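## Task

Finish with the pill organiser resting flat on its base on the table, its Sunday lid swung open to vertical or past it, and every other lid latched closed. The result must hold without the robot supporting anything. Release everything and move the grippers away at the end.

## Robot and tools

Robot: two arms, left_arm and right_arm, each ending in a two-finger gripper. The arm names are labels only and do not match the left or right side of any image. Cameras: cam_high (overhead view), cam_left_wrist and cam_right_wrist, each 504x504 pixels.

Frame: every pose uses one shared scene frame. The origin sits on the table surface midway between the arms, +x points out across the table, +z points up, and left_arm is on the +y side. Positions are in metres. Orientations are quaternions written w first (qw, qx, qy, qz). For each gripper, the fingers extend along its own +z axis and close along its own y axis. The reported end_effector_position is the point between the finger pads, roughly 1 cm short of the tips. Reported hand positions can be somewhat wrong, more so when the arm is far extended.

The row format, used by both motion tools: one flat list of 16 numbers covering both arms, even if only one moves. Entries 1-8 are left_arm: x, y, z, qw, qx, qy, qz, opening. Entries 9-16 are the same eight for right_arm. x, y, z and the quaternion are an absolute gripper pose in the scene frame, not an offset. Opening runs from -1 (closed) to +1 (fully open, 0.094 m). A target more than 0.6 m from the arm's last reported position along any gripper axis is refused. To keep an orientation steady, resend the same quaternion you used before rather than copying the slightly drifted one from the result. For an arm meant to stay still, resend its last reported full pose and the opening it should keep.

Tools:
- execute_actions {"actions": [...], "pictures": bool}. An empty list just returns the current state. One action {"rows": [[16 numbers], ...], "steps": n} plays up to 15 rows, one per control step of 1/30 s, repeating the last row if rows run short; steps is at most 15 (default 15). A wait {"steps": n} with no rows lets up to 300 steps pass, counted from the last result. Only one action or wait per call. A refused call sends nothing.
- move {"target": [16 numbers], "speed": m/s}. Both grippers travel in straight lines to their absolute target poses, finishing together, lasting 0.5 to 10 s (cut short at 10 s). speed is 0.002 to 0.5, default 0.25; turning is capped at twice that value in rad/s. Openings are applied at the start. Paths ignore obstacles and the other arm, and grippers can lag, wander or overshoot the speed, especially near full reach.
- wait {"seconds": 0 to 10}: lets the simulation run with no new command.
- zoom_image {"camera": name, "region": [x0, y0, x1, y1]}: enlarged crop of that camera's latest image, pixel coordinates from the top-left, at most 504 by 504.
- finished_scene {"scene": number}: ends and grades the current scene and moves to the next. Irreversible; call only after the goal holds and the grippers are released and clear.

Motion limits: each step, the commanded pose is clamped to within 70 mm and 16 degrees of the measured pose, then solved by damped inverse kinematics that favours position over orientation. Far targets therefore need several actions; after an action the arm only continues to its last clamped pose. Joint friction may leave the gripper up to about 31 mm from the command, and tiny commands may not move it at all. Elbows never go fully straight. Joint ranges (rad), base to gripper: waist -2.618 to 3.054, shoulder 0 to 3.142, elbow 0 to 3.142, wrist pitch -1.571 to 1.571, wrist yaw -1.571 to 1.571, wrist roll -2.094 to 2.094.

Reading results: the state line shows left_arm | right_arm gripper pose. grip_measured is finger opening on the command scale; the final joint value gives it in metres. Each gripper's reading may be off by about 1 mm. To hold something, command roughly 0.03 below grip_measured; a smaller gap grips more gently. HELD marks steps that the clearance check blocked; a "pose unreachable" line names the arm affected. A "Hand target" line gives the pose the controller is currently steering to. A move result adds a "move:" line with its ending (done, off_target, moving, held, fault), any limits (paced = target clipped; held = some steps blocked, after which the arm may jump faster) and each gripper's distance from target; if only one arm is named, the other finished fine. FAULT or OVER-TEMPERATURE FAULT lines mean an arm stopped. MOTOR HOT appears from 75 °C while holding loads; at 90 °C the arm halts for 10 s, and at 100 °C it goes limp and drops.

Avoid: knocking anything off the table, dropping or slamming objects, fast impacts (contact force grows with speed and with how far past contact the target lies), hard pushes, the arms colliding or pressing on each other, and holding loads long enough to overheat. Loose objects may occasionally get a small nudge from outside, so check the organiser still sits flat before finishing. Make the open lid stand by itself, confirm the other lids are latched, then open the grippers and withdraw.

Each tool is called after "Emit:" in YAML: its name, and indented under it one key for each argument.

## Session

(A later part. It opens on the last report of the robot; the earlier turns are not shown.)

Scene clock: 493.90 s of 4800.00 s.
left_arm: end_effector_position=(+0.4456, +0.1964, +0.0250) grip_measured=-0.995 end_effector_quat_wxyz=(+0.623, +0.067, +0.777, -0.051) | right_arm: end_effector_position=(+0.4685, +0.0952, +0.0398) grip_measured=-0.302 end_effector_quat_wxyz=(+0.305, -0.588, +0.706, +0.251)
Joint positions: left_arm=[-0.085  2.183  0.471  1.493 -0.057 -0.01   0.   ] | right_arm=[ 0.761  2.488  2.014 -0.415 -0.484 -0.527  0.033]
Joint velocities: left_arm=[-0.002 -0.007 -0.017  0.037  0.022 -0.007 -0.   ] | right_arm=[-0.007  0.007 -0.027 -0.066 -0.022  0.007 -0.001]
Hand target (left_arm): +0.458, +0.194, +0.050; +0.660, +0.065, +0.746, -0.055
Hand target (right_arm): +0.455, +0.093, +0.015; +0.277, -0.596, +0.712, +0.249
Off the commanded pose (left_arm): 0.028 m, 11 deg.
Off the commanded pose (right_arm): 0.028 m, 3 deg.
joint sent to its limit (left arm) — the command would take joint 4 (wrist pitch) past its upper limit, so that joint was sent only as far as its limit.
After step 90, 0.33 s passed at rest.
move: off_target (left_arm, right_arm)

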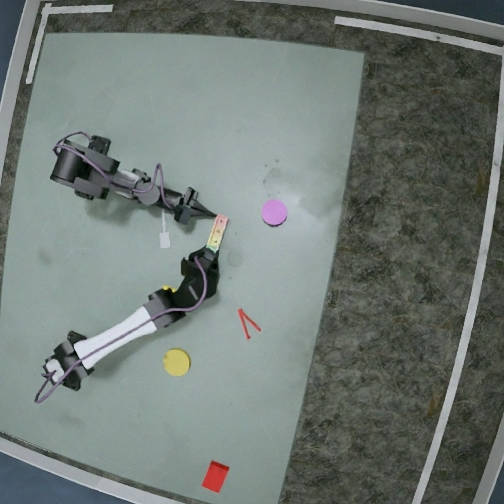

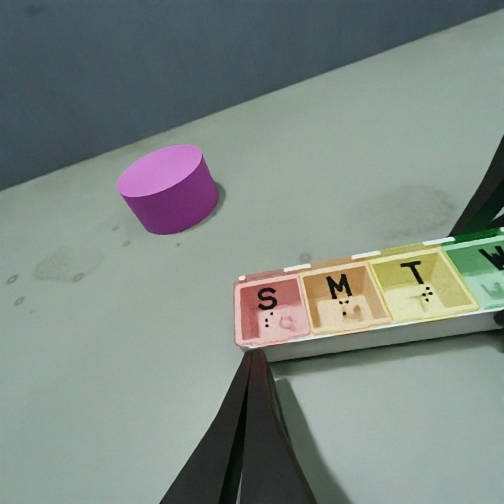

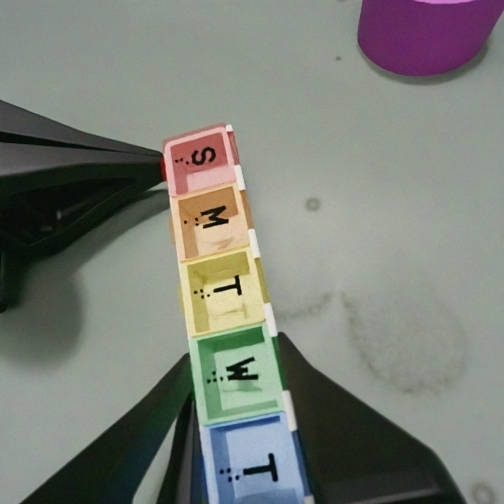

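Emit:
move:
  target: [0.462,0.194,0.065,0.63,0.067,0.772,-0.052,-1,0.455,0.093,0.012,0.277,-0.596,0.712,0.249,-0.35]
  speed: 0.03

Scene clock: 501.67 s of 4800.00 s.
left_arm: end_effector_position=(+0.4572, +0.1938, +0.0608) grip_measured=-0.995 end_effector_quat_wxyz=(+0.631, +0.066, +0.771, -0.052) | right_arm: end_effector_position=(+0.4696, +0.0963, +0.0400) grip_measured=-0.302 end_effector_quat_wxyz=(+0.308, -0.588, +0.704, +0.251)
Joint positions: left_arm=[-0.085  2.021  0.502  1.32  -0.057 -0.01   0.   ] | right_arm=[ 0.762  2.49   2.014 -0.406 -0.483 -0.526  0.033]
Joint velocities: left_arm=[ 0.012  0.022  0.002 -0.095 -0.095 -0.095 -0.001] | right_arm=[ 0.012  0.007 -0.007  0.037  0.007  0.007 -0.001]
Hand target (left_arm): +0.462, +0.194, +0.065; +0.630, +0.067, +0.772, -0.052
Hand target (right_arm): +0.455, +0.093, +0.012; +0.277, -0.596, +0.711, +0.249
Off the commanded pose (left_arm): 0.006 m, 0 deg.
Off the commanded pose (right_arm): 0.032 m, 4 deg.
After step 90, 3.07 s passed at rest.
move: off_target (right_arm)

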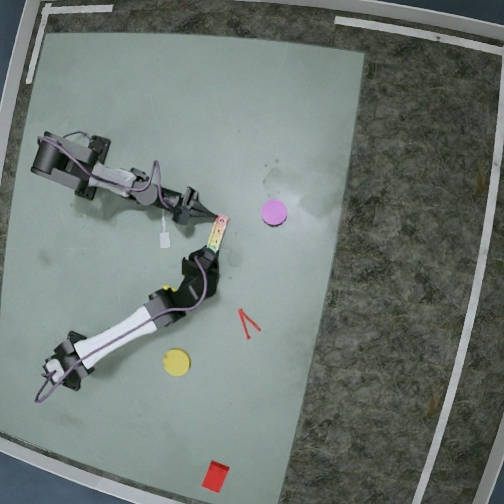

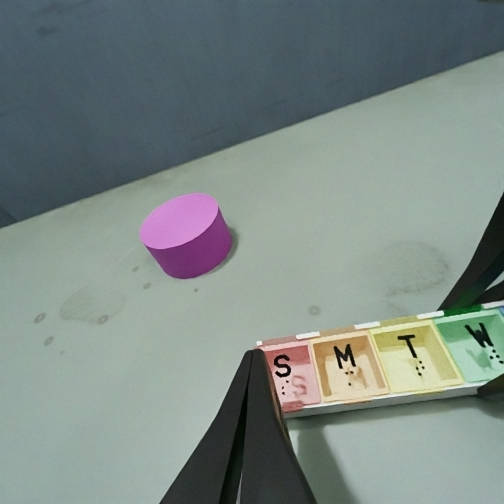

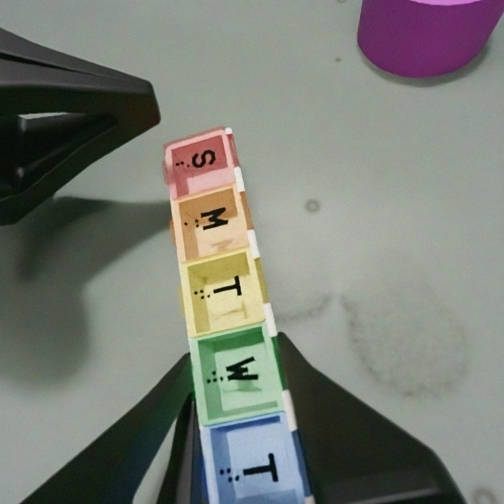

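Emit:
move:
  target: [0.40,0.20,0.09,0.345,-0.542,0.646,-0.412,-0.4,0.466,0.093,0.040,0.29,-0.59,0.71,0.25,0.2]
  speed: 0.15

Scene clock: 527.73 s of 4800.00 s.
left_arm: end_effector_position=(+0.4077, +0.1952, +0.0980) grip_measured=-0.402 end_effector_quat_wxyz=(-0.357, +0.532, -0.641, +0.422) | right_arm: end_effector_position=(+0.4623, +0.0903, +0.0326) grip_measured=+0.199 end_effector_quat_wxyz=(+0.284, -0.588, +0.715, +0.251)
Joint positions: left_arm=[-0.117  1.494  0.443  0.651 -0.075 -1.594  0.028] | right_arm=[ 0.762  2.49   2.014 -0.459 -0.483 -0.526  0.056]
Joint velocities: left_arm=[-0.002  0.027 -0.012 -0.022 -0.095 -0.081 -0.   ] | right_arm=[-0.007 -0.012 -0.012  0.022  0.007  0.037  0.   ]
Hand target (left_arm): +0.399, +0.200, +0.089; +0.344, -0.542, +0.646, -0.413
Hand target (right_arm): +0.466, +0.093, +0.040; +0.290, -0.590, +0.710, +0.250
Off the commanded pose (left_arm): 0.012 m, 2 deg.
Off the commanded pose (right_arm): 0.009 m, 1 deg.
After step 90, 17.30 s passed at rest.
move: off_target (left_arm)

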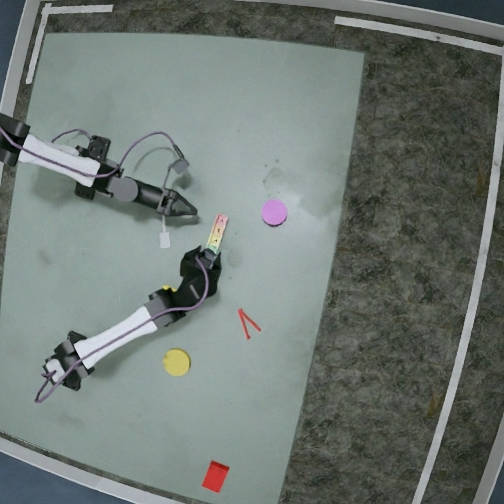

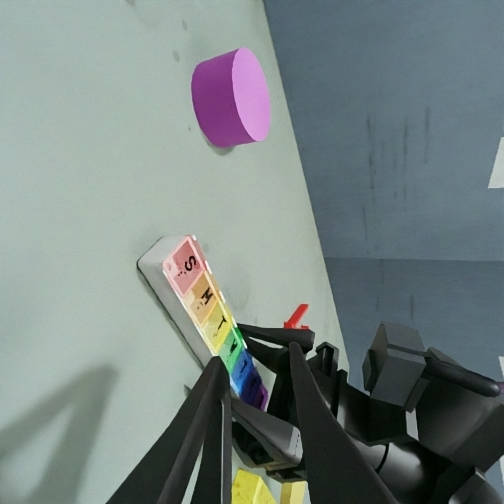

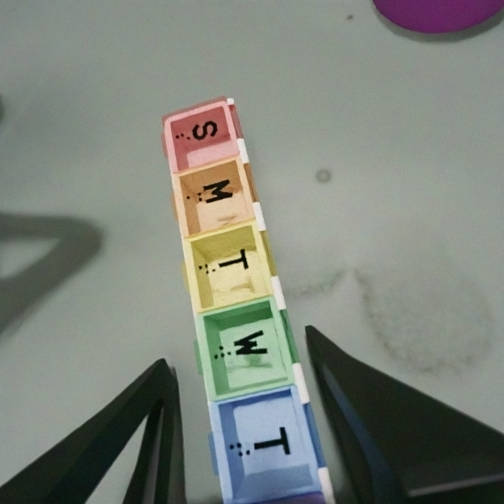

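Emit:
move:
  target: [0.40,0.20,0.09,0.345,-0.542,0.646,-0.412,-0.4,0.473,0.14,0.04,0.285,-0.59,0.712,0.25,0.2]
  speed: 0.06

Scene clock: 546.70 s of 4800.00 s.
left_arm: end_effector_position=(+0.4069, +0.1953, +0.0960) grip_measured=-0.402 end_effector_quat_wxyz=(-0.354, +0.535, -0.643, +0.420) | right_arm: end_effector_position=(+0.4739, +0.1362, +0.0369) grip_measured=+0.199 end_effector_quat_wxyz=(+0.285, -0.591, +0.711, +0.252)
Joint positions: left_arm=[-0.117  1.494  0.443  0.642 -0.074 -1.597  0.028] | right_arm=[ 0.811  2.718  2.46  -0.656 -0.459 -0.49   0.056]
Joint velocities: left_arm=[-0.017 -0.002  0.002  0.051 -0.007  0.066  0.   ] | right_arm=[-0.012 -0.017 -0.002 -0.081 -0.007  0.007  0.   ]
Hand target (left_arm): +0.400, +0.200, +0.090; +0.345, -0.542, +0.646, -0.413
Hand target (right_arm): +0.472, +0.140, +0.041; +0.286, -0.590, +0.712, +0.251
Off the commanded pose (left_arm): 0.010 m, 2 deg.
Off the commanded pose (right_arm): 0.005 m, 0 deg.
After step 90, 14.53 s passed at rest.
move: done

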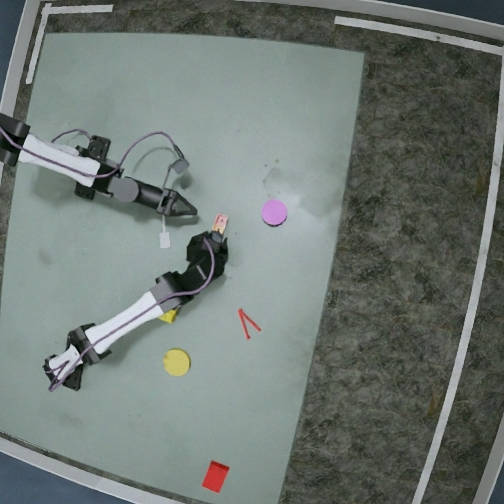

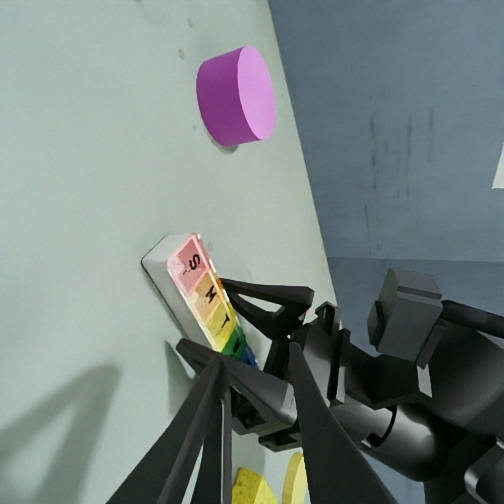

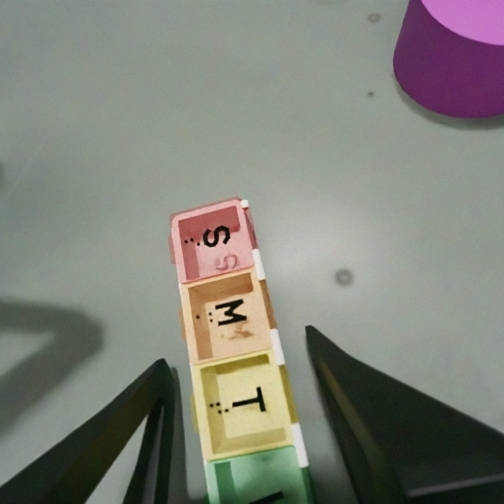

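Emit:
move:
  target: [0.415,0.20,0.05,0.345,-0.542,0.646,-0.412,-0.55,0.474,0.136,0.036,0.285,-0.59,0.712,0.25,-0.36]
  speed: 0.08

Scene clock: 552.77 s of 4800.00 s.
left_arm: end_effector_position=(+0.4215, +0.1957, +0.0674) grip_measured=-0.548 end_effector_quat_wxyz=(-0.356, +0.535, -0.638, +0.425) | right_arm: end_effector_position=(+0.4735, +0.1358, +0.0365) grip_measured=-0.324 end_effector_quat_wxyz=(+0.284, -0.591, +0.712, +0.252)
Joint positions: left_arm=[-0.102  1.691  0.443  0.853 -0.061 -1.597  0.021] | right_arm=[ 0.811  2.718  2.46  -0.659 -0.459 -0.49   0.032]
Joint velocities: left_arm=[-0.007 -0.002  0.002 -0.037  0.081  0.051  0.001] | right_arm=[ 0.017 -0.017 -0.002 -0.022  0.022 -0.007  0.001]
Hand target (left_arm): +0.415, +0.200, +0.051; +0.345, -0.542, +0.646, -0.412
Hand target (right_arm): +0.474, +0.136, +0.036; +0.285, -0.590, +0.712, +0.250
Off the commanded pose (left_arm): 0.019 m, 2 deg.
Off the commanded pose (right_arm): 0.001 m, 0 deg.
After step 90, 1.90 s passed at rest.
move: off_target (left_arm)

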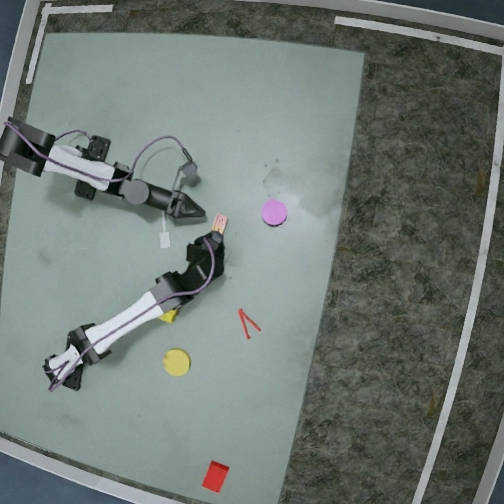

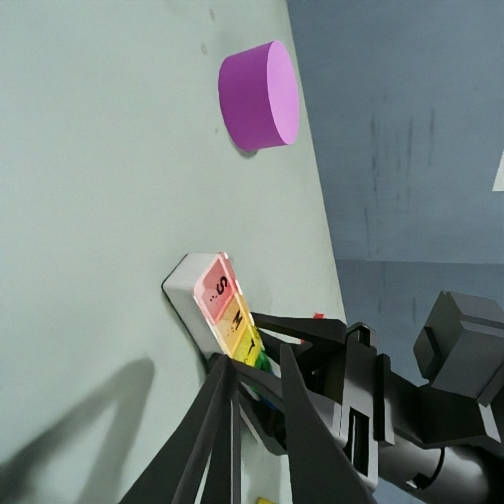

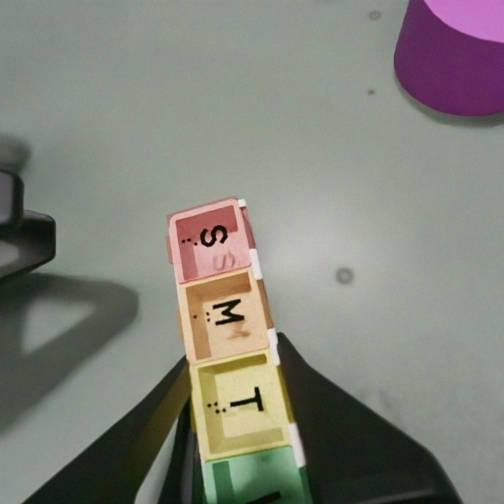

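Emit:
move:
  target: [0.425,0.198,0.018,0.345,-0.542,0.646,-0.412,-0.55,0.474,0.136,0.036,0.285,-0.59,0.712,0.25,-0.36]
  speed: 0.05

Scene clock: 569.50 s of 4800.00 s.
left_arm: end_effector_position=(+0.4257, +0.1943, +0.0282) grip_measured=-0.548 end_effector_quat_wxyz=(-0.350, +0.538, -0.643, +0.419) | right_arm: end_effector_position=(+0.4735, +0.1358, +0.0365) grip_measured=-0.324 end_effector_quat_wxyz=(+0.284, -0.591, +0.712, +0.252)
Joint positions: left_arm=[-0.102  1.895  0.443  1.036 -0.06  -1.597  0.021] | right_arm=[ 0.811  2.718  2.46  -0.659 -0.459 -0.49   0.032]
Joint velocities: left_arm=[ 0.007 -0.007 -0.002  0.081  0.022 -0.037 -0.   ] | right_arm=[ 0.007 -0.017 -0.002  0.037  0.066 -0.051 -0.   ]
Hand target (left_arm): +0.425, +0.198, +0.019; +0.345, -0.542, +0.646, -0.412
Hand target (right_arm): +0.474, +0.136, +0.036; +0.285, -0.590, +0.712, +0.250
Off the commanded pose (left_arm): 0.011 m, 1 deg.
Off the commanded pose (right_arm): 0.001 m, 0 deg.
After step 90, 12.23 s passed at rest.
move: off_target (left_arm)

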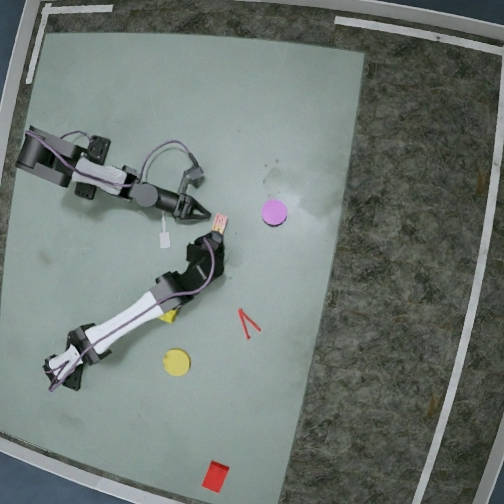

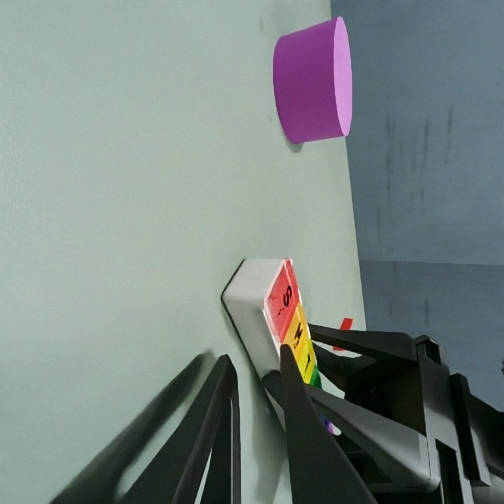

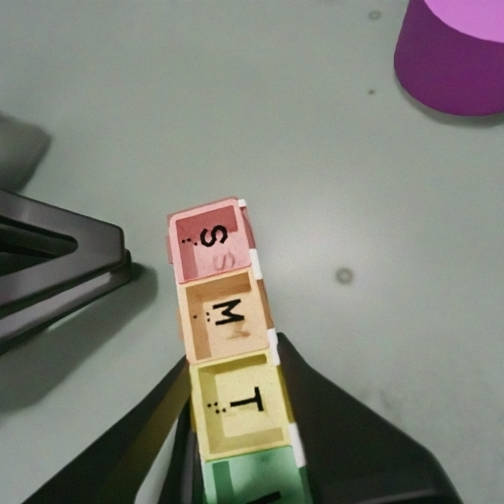

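Emit:
move:
  target: [0.442,0.196,0.026,0.345,-0.542,0.646,-0.412,-0.55,0.474,0.136,0.036,0.285,-0.59,0.712,0.25,-0.36]
  speed: 0.03

Emit:
zoom_image:
  camera: "cam_left_wrist"
  region: [180, 220, 380, 420]

Emit:
zoom_image:
  camera: "cam_right_wrist"
  region: [80, 170, 280, 340]

Scene clock: 577.30 s of 4800.00 s.
left_arm: end_effector_position=(+0.4402, +0.1939, +0.0376) grip_measured=-0.548 end_effector_quat_wxyz=(-0.355, +0.536, -0.637, +0.425) | right_arm: end_effector_position=(+0.4735, +0.1358, +0.0365) grip_measured=-0.324 end_effector_quat_wxyz=(+0.284, -0.591, +0.712, +0.252)
Joint positions: left_arm=[-0.093  1.895  0.495  1.003 -0.053 -1.597  0.021] | right_arm=[ 0.811  2.718  2.46  -0.659 -0.459 -0.49   0.032]
Joint velocities: left_arm=[-0.002  0.012 -0.017 -0.066  0.007 -0.022 -0.   ] | right_arm=[ 0.002  0.012  0.007  0.007 -0.051  0.051  0.001]
Hand target (left_arm): +0.441, +0.196, +0.026; +0.345, -0.542, +0.646, -0.412
Hand target (right_arm): +0.474, +0.136, +0.036; +0.285, -0.590, +0.712, +0.250
Off the commanded pose (left_arm): 0.012 m, 2 deg.
Off the commanded pose (right_arm): 0.001 m, 0 deg.
After step 90, 4.03 s passed at rest.
move: off_target (left_arm)

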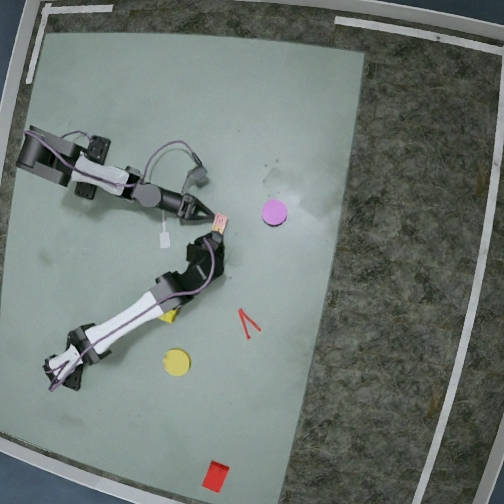

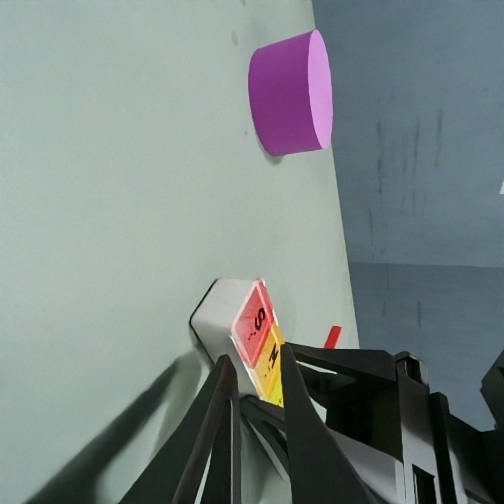

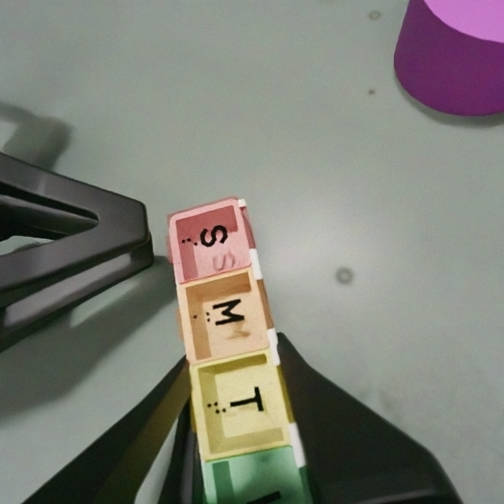

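Region (180, 220, 380, 420) of cam_left_wrist's 504x504 image, scaled by 2.520, with more detail than that image has.

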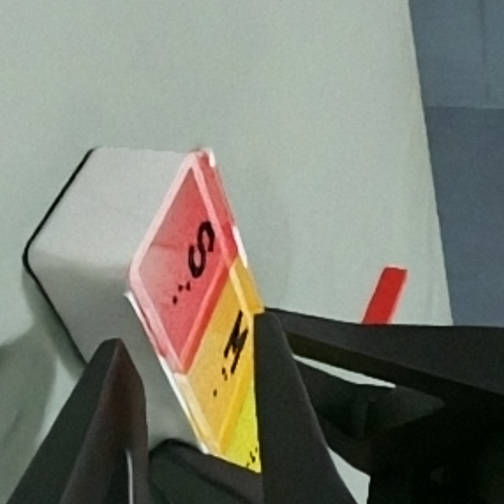

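Region (80, 170, 280, 340) of cam_right_wrist's 504x504 image, scaled by 2.520, with more detail than that image has; it fills the top 428 rows of this view, and the rest is white.

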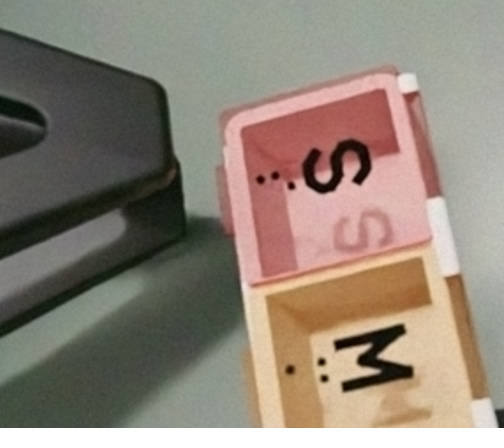

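Emit:
move:
  target: [0.444,0.196,0.018,0.345,-0.542,0.646,-0.412,-0.55,0.474,0.136,0.036,0.285,-0.59,0.712,0.25,-0.36]
  speed: 0.03

Scene clock: 591.77 s of 4800.00 s.
left_arm: end_effector_position=(+0.4368, +0.1944, +0.0213) grip_measured=-0.548 end_effector_quat_wxyz=(-0.345, +0.542, -0.646, +0.412) | right_arm: end_effector_position=(+0.4735, +0.1358, +0.0365) grip_measured=-0.324 end_effector_quat_wxyz=(+0.284, -0.591, +0.712, +0.252)
Joint positions: left_arm=[-0.093  1.934  0.495  1.002 -0.052 -1.597  0.021] | right_arm=[ 0.811  2.718  2.46  -0.659 -0.459 -0.49   0.032]
Joint velocities: left_arm=[ 0.007  0.012 -0.007 -0.037  0.007 -0.051 -0.002] | right_arm=[-0.002 -0.012 -0.017 -0.007 -0.022 -0.125 -0.001]
Hand target (left_arm): +0.444, +0.196, +0.018; +0.345, -0.542, +0.646, -0.412
Hand target (right_arm): +0.474, +0.136, +0.036; +0.285, -0.590, +0.712, +0.250
Off the commanded pose (left_arm): 0.008 m, 0 deg.
Off the commanded pose (right_arm): 0.001 m, 0 deg.
After step 90, 10.53 s passed at rest.
move: done

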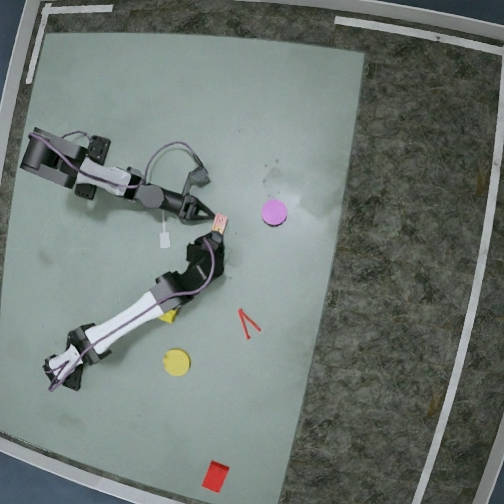

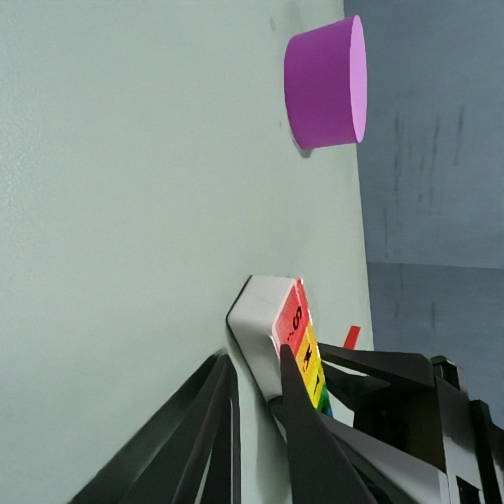

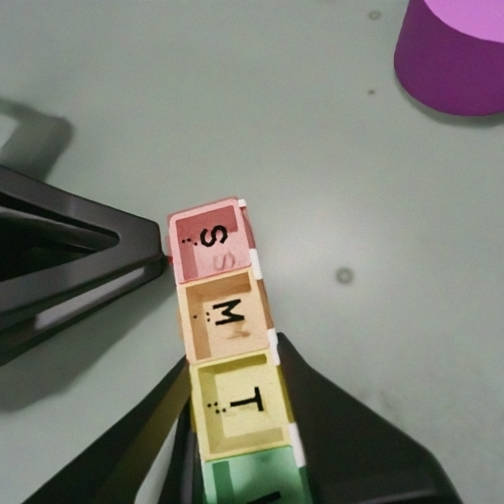

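Emit:
move:
  target: [0.437,0.196,0.036,0.345,-0.542,0.646,-0.412,-0.55,0.474,0.136,0.036,0.285,-0.59,0.712,0.25,-0.36]
  speed: 0.03

Scene clock: 598.47 s of 4800.00 s.
left_arm: end_effector_position=(+0.4376, +0.1942, +0.0362) grip_measured=-0.548 end_effector_quat_wxyz=(-0.349, +0.539, -0.642, +0.418) | right_arm: end_effector_position=(+0.4735, +0.1358, +0.0365) grip_measured=-0.324 end_effector_quat_wxyz=(+0.284, -0.591, +0.712, +0.252)
Joint positions: left_arm=[-0.093  1.875  0.495  0.961 -0.052 -1.597  0.021] | right_arm=[ 0.811  2.718  2.46  -0.659 -0.459 -0.49   0.032]
Joint velocities: left_arm=[ 0.007 -0.007  0.007 -0.022 -0.007  0.051 -0.   ] | right_arm=[-0.012  0.012  0.007  0.022 -0.066 -0.037  0.001]
Hand target (left_arm): +0.437, +0.196, +0.036; +0.345, -0.542, +0.646, -0.412
Hand target (right_arm): +0.474, +0.136, +0.036; +0.285, -0.590, +0.712, +0.250
Off the commanded pose (left_arm): 0.002 m, 1 deg.
Off the commanded pose (right_arm): 0.001 m, 0 deg.
After step 90, 2.97 s passed at rest.
move: done

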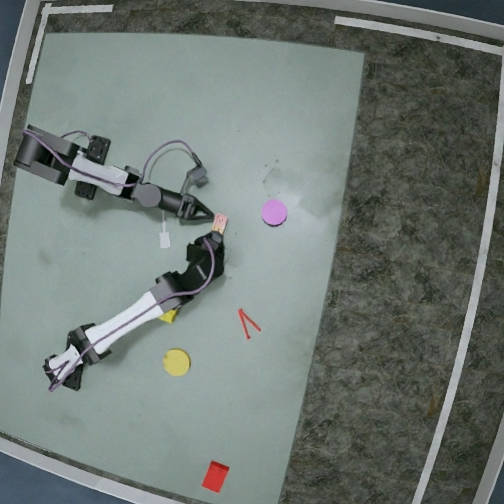

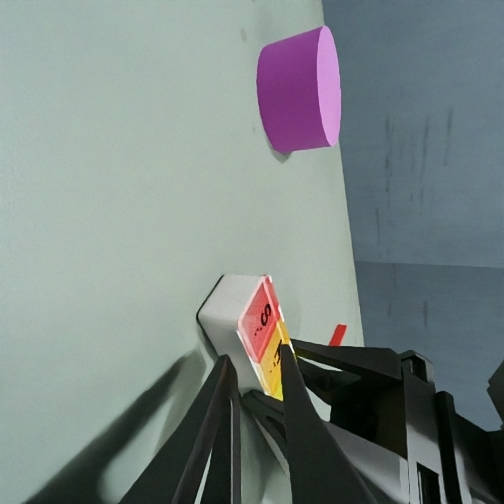

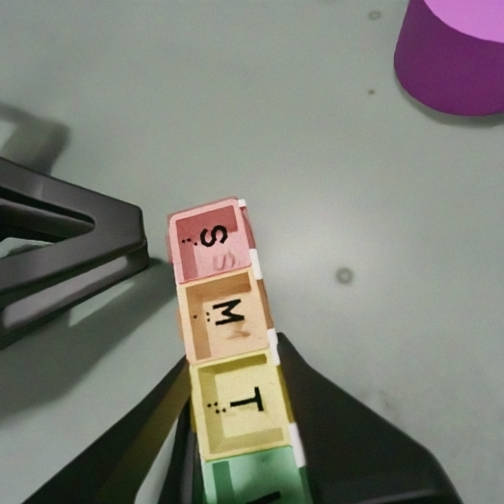

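Emit:
move:
  target: [0.450,0.196,0.032,0.345,-0.542,0.646,-0.412,-0.3,0.474,0.136,0.03,0.285,-0.59,0.712,0.25,-0.36]
  speed: 0.03

Scene clock: 608.57 s of 4800.00 s.
left_arm: end_effector_position=(+0.4484, +0.1935, +0.0460) grip_measured=-0.303 end_effector_quat_wxyz=(-0.356, +0.536, -0.636, +0.427) | right_arm: end_effector_position=(+0.4735, +0.1358, +0.0365) grip_measured=-0.324 end_effector_quat_wxyz=(+0.284, -0.591, +0.712, +0.252)
Joint positions: left_arm=[-0.087  1.875  0.531  0.951 -0.048 -1.596  0.033] | right_arm=[ 0.811  2.718  2.46  -0.659 -0.459 -0.49   0.032]
Joint velocities: left_arm=[ 0.002  0.012  0.007 -0.037 -0.066 -0.081 -0.001] | right_arm=[ 0.007 -0.007  0.007  0.007 -0.007 -0.037 -0.   ]
Hand target (left_arm): +0.449, +0.196, +0.033; +0.345, -0.542, +0.646, -0.413
Hand target (right_arm): +0.474, +0.136, +0.030; +0.285, -0.591, +0.712, +0.250
Off the commanded pose (left_arm): 0.014 m, 3 deg.
Off the commanded pose (right_arm): 0.007 m, 0 deg.
MOTOR HOT: a motor of the right arm reached 75 °C. Now the hottest motor of the right arm, joint 2 (shoulder), reports 75 °C. The controller's stop level is 90 °C. To cool a motor, set the load down, stop pushing, or move to a pose that needs little force.
After step 90, 6.37 s passed at rest.
move: off_target (left_arm)

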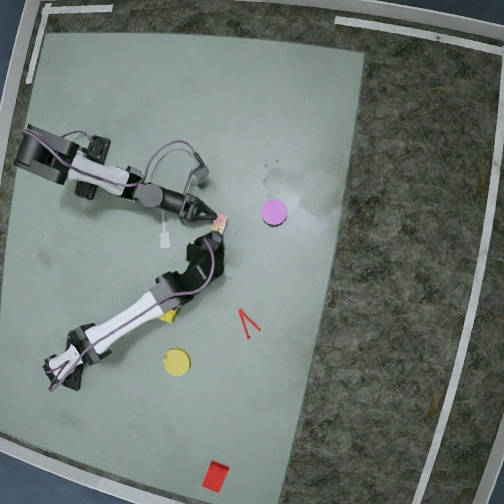

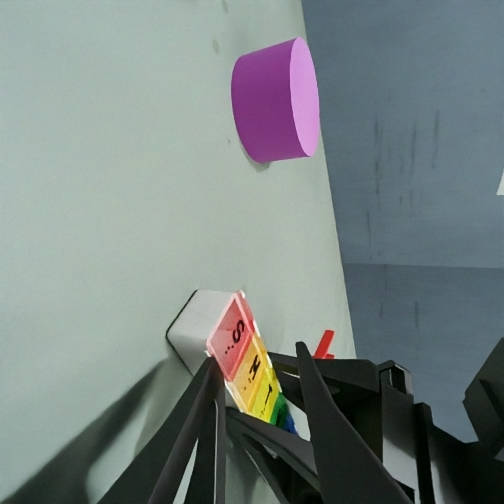

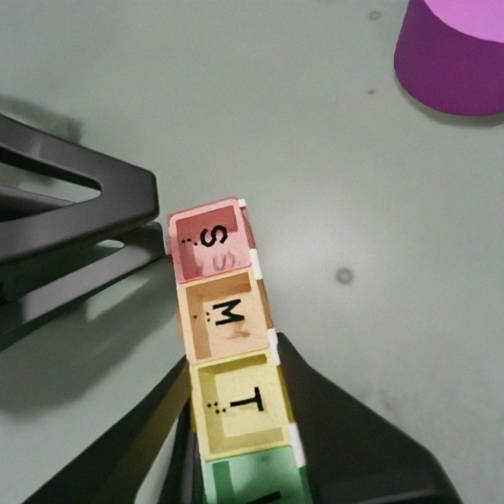

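Emit:
move:
  target: [0.446,0.196,0.027,0.345,-0.542,0.646,-0.412,-0.3,0.474,0.136,0.037,0.285,-0.59,0.712,0.25,-0.36]
  speed: 0.03

Scene clock: 624.33 s of 4800.00 s.
left_arm: end_effector_position=(+0.4473, +0.1937, +0.0393) grip_measured=-0.303 end_effector_quat_wxyz=(-0.352, +0.538, -0.639, +0.422) | right_arm: end_effector_position=(+0.4735, +0.1358, +0.0365) grip_measured=-0.324 end_effector_quat_wxyz=(+0.284, -0.591, +0.712, +0.252)
Joint positions: left_arm=[-0.087  1.892  0.531  0.952 -0.047 -1.596  0.033] | right_arm=[ 0.811  2.718  2.46  -0.659 -0.459 -0.49   0.032]
Joint velocities: left_arm=[-0.017 -0.002 -0.002 -0.037 -0.007  0.007  0.001] | right_arm=[-0.002  0.007 -0.012  0.007 -0.066 -0.007 -0.   ]
Hand target (left_arm): +0.445, +0.196, +0.027; +0.345, -0.542, +0.646, -0.412
Hand target (right_arm): +0.474, +0.136, +0.037; +0.285, -0.590, +0.712, +0.250
Off the commanded pose (left_arm): 0.013 m, 2 deg.
Off the commanded pose (right_arm): 0.001 m, 0 deg.
MOTOR HOT: still on. Now the hottest motor of the right arm, joint 2 (shoulder), reports 76 °C; the controller's stop level is 90 °C.
After step 90, 11.70 s passed at rest.
move: off_target (left_arm)

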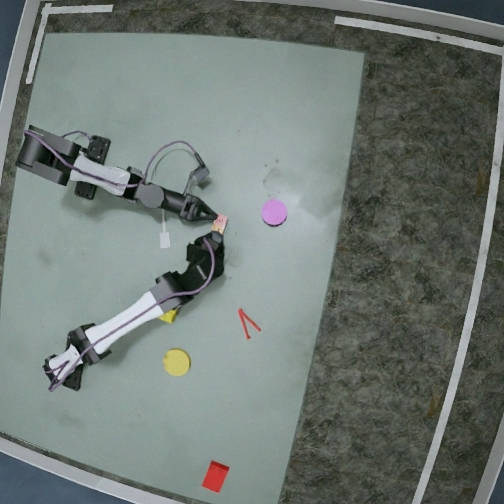

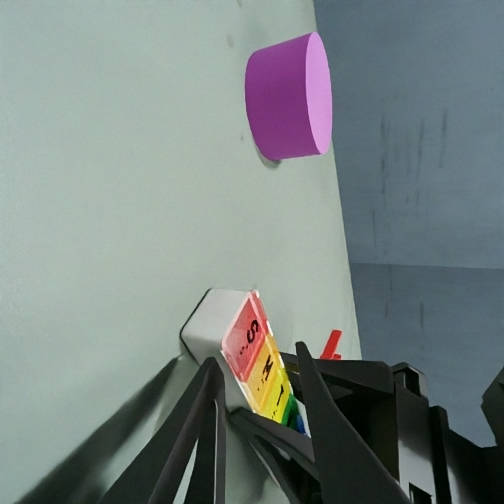

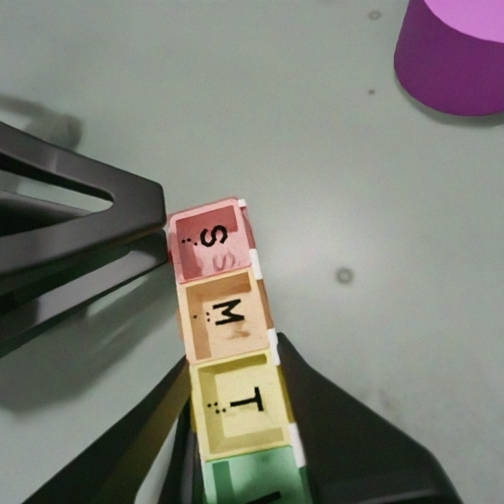

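Emit:
move:
  target: [0.456,0.197,0.030,0.345,-0.542,0.646,-0.412,-0.3,0.474,0.136,0.037,0.285,-0.59,0.712,0.25,-0.36]
  speed: 0.03

Emit:
zoom_image:
  camera: "cam_right_wrist"
  region: [100, 160, 280, 320]

Scene clock: 635.27 s of 4800.00 s.
left_arm: end_effector_position=(+0.4518, +0.1935, +0.0422) grip_measured=-0.303 end_effector_quat_wxyz=(-0.351, +0.536, -0.639, +0.425) | right_arm: end_effector_position=(+0.4748, +0.1355, +0.0364) grip_measured=-0.324 end_effector_quat_wxyz=(+0.285, -0.590, +0.713, +0.249)
Joint positions: left_arm=[-0.081  1.892  0.548  0.939 -0.036 -1.594  0.033] | right_arm=[ 0.811  2.718  2.46  -0.657 -0.452 -0.49   0.032]
Joint velocities: left_arm=[-0.002 -0.002 -0.012 -0.081  0.066  0.022 -0.001] | right_arm=[-0.002  0.002 -0.002 -0.007 -0.051  0.007  0.   ]
Hand target (left_arm): +0.455, +0.197, +0.030; +0.345, -0.542, +0.646, -0.412
Hand target (right_arm): +0.474, +0.136, +0.037; +0.285, -0.590, +0.712, +0.250
Off the commanded pose (left_arm): 0.013 m, 2 deg.
Off the commanded pose (right_arm): 0.001 m, 0 deg.
MOTOR HOT: still on. Now the hottest motor of the right arm, joint 2 (shoulder), reports 77 °C; the controller's stop level is 90 °C.
After step 90, 7.23 s passed at rest.
move: off_target (left_arm)

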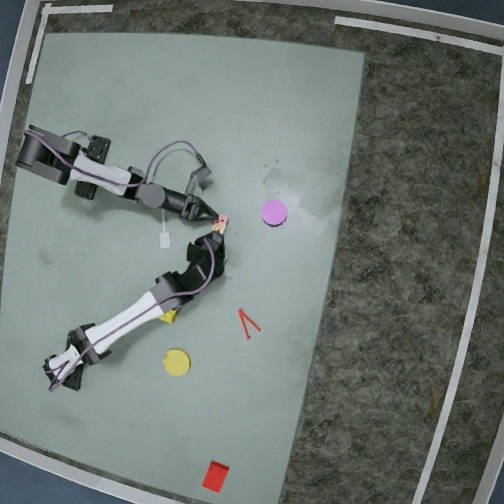

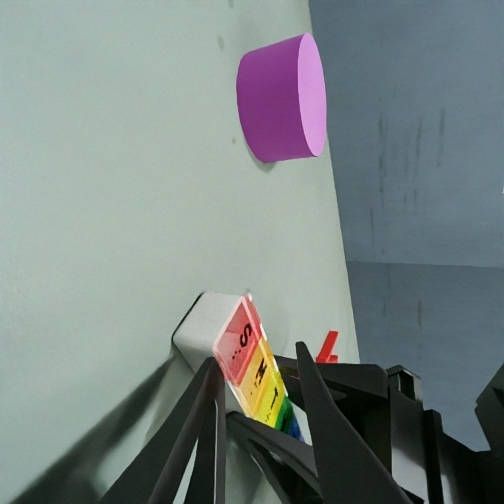

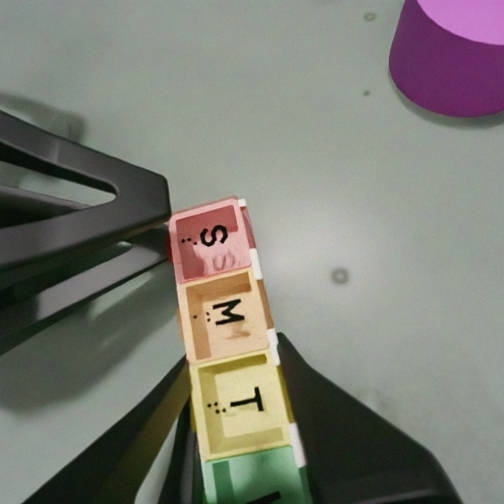

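Region (100, 160, 280, 320) of cam_right_wrist's 504x504 image, scaled by 2.800, with more detail than that image has.

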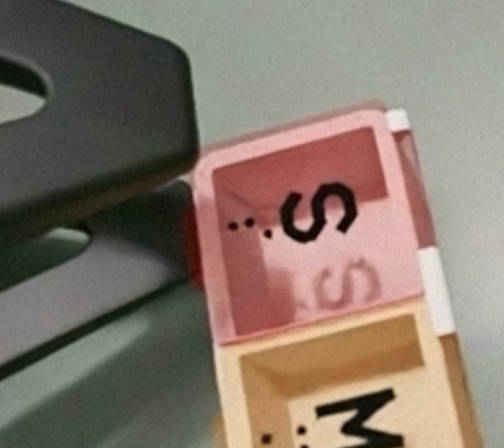

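Lower finger is under the tab and contacting. Close to lift.

Emit:
move:
  target: [0.456,0.197,0.040,0.345,-0.542,0.646,-0.412,-0.62,0.474,0.136,0.034,0.285,-0.59,0.712,0.25,-0.36]
  speed: 0.03

Scene clock: 640.03 s of 4800.00 s.
left_arm: end_effector_position=(+0.4515, +0.1934, +0.0380) grip_measured=-0.618 end_effector_quat_wxyz=(-0.345, +0.540, -0.645, +0.417) | right_arm: end_effector_position=(+0.4753, +0.1355, +0.0365) grip_measured=-0.324 end_effector_quat_wxyz=(+0.286, -0.590, +0.713, +0.248)
Joint positions: left_arm=[-0.081  1.892  0.558  0.906 -0.036 -1.593  0.018] | right_arm=[ 0.811  2.718  2.46  -0.655 -0.45  -0.49   0.032]
Joint velocities: left_arm=[-0.007  0.022 -0.002 -0.007 -0.051 -0.051 -0.   ] | right_arm=[ 0.002  0.017  0.007 -0.007 -0.022 -0.081 -0.   ]
Hand target (left_arm): +0.456, +0.197, +0.040; +0.345, -0.542, +0.646, -0.413
Hand target (right_arm): +0.474, +0.136, +0.034; +0.285, -0.590, +0.712, +0.250
Off the commanded pose (left_arm): 0.006 m, 1 deg.
Off the commanded pose (right_arm): 0.003 m, 0 deg.
MOTOR HOT: still on. Now the hottest motor of the right arm, joint 2 (shoulder), reports 78 °C; the controller's stop level is 90 °C.
After step 90, 1.00 s passed at rest.
move: done

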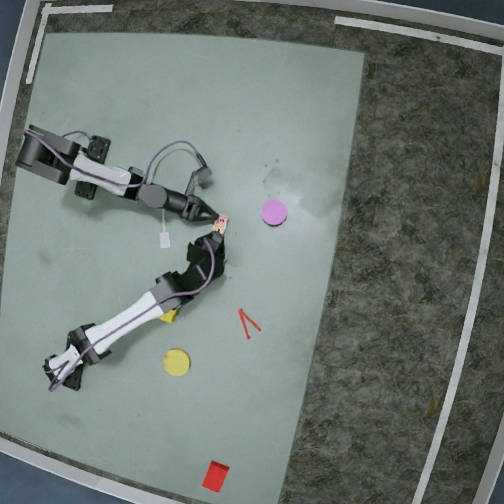

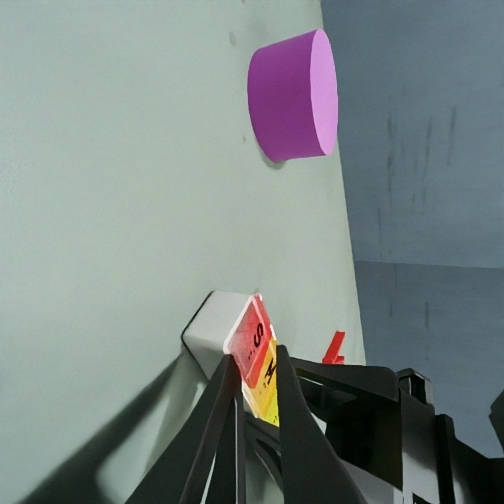

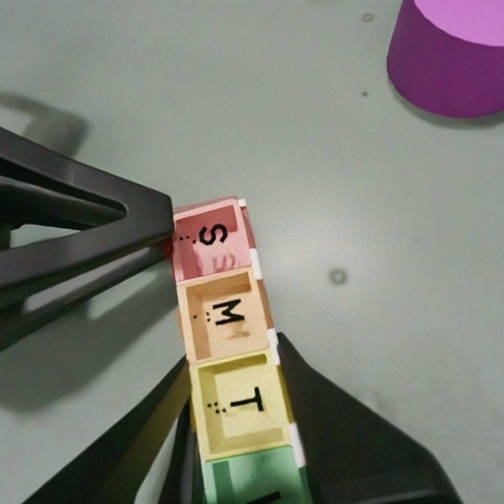

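Emit:
move:
  target: [0.456,0.196,0.036,0.345,-0.542,0.646,-0.412,-1,0.474,0.136,0.034,0.285,-0.59,0.712,0.25,-0.36]
  speed: 0.03

Scene clock: 644.67 s of 4800.00 s.
left_arm: end_effector_position=(+0.4521, +0.1933, +0.0393) grip_measured=-0.979 end_effector_quat_wxyz=(-0.346, +0.539, -0.644, +0.419) | right_arm: end_effector_position=(+0.4753, +0.1355, +0.0365) grip_measured=-0.324 end_effector_quat_wxyz=(+0.286, -0.590, +0.713, +0.248)
Joint positions: left_arm=[-0.081  1.892  0.558  0.911 -0.036 -1.592  0.001] | right_arm=[ 0.811  2.718  2.46  -0.655 -0.449 -0.49   0.032]
Joint velocities: left_arm=[ 0.017  0.007 -0.002 -0.007  0.007  0.051 -0.001] | right_arm=[ 0.002  0.017  0.002 -0.066 -0.037  0.066  0.001]
Hand target (left_arm): +0.456, +0.196, +0.036; +0.345, -0.542, +0.646, -0.412
Hand target (right_arm): +0.474, +0.136, +0.034; +0.285, -0.590, +0.712, +0.250
Off the commanded pose (left_arm): 0.006 m, 1 deg.
Off the commanded pose (right_arm): 0.003 m, 0 deg.
MOTOR HOT: still on. Now the hottest motor of the right arm, joint 2 (shoulder), reports 78 °C; the controller's stop level is 90 °C.
After step 90, 0.93 s passed at rest.
move: done

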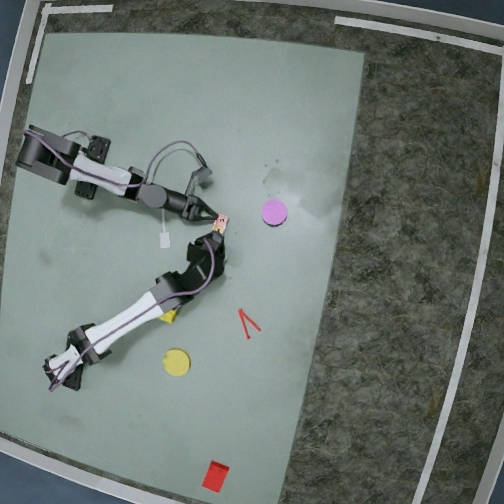

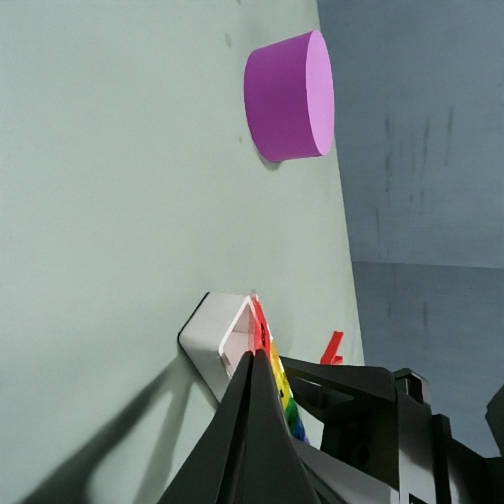

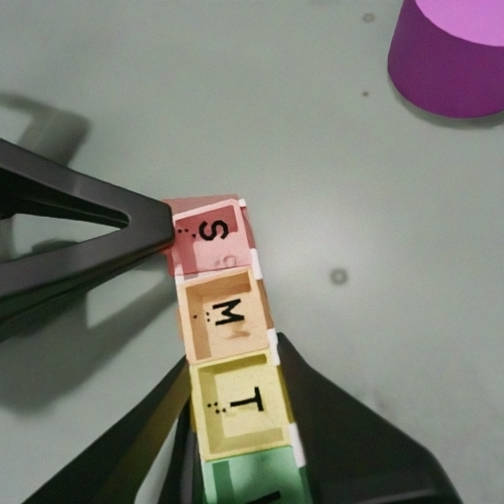

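Emit:
move:
  target: [0.462,0.195,0.062,0.345,-0.542,0.646,-0.412,-0.55,0.474,0.136,0.036,0.285,-0.59,0.712,0.25,-0.36]
  speed: 0.04

Scene clock: 669.43 s of 4800.00 s.
left_arm: end_effector_position=(+0.4581, +0.1920, +0.0560) grip_measured=-0.553 end_effector_quat_wxyz=(-0.343, +0.541, -0.647, +0.414) | right_arm: end_effector_position=(+0.4753, +0.1355, +0.0365) grip_measured=-0.324 end_effector_quat_wxyz=(+0.286, -0.590, +0.713, +0.248)
Joint positions: left_arm=[-0.081  1.823  0.605  0.78  -0.036 -1.592  0.021] | right_arm=[ 0.811  2.718  2.46  -0.655 -0.449 -0.49   0.032]
Joint velocities: left_arm=[ 0.002 -0.002 -0.007  0.022  0.037 -0.007  0.   ] | right_arm=[-0.017 -0.017 -0.007 -0.037  0.066  0.051 -0.   ]
Hand target (left_arm): +0.462, +0.195, +0.062; +0.345, -0.542, +0.646, -0.412
Hand target (right_arm): +0.474, +0.136, +0.036; +0.285, -0.590, +0.712, +0.250
Off the commanded pose (left_arm): 0.008 m, 0 deg.
Off the commanded pose (right_arm): 0.002 m, 0 deg.
MOTOR HOT: still on. Now the hottest motor of the right arm, joint 2 (shoulder), reports 80 °C; the controller's stop level is 90 °C.
After step 90, 20.60 s passed at rest.
move: done

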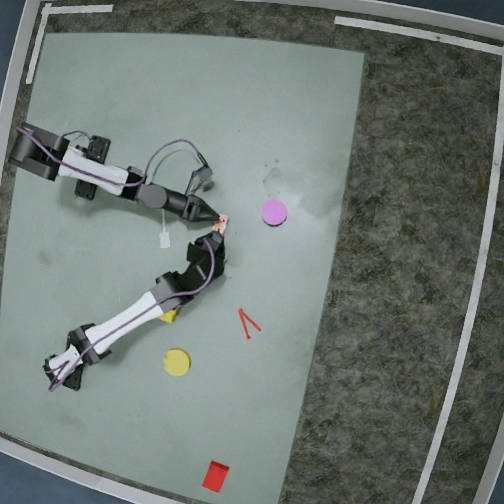

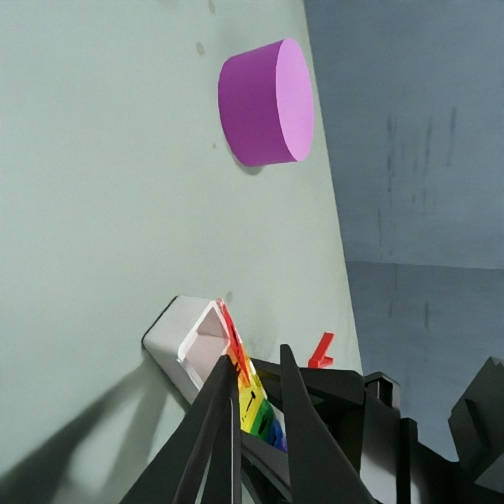

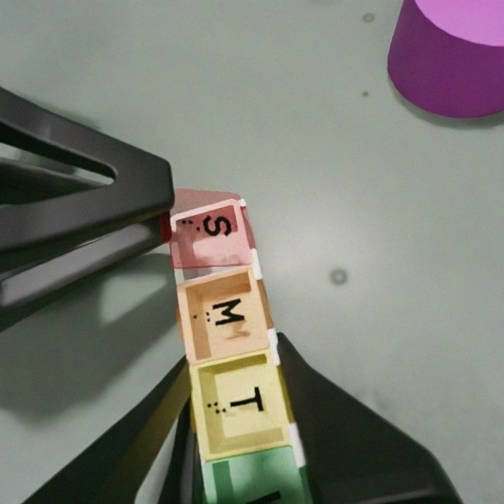

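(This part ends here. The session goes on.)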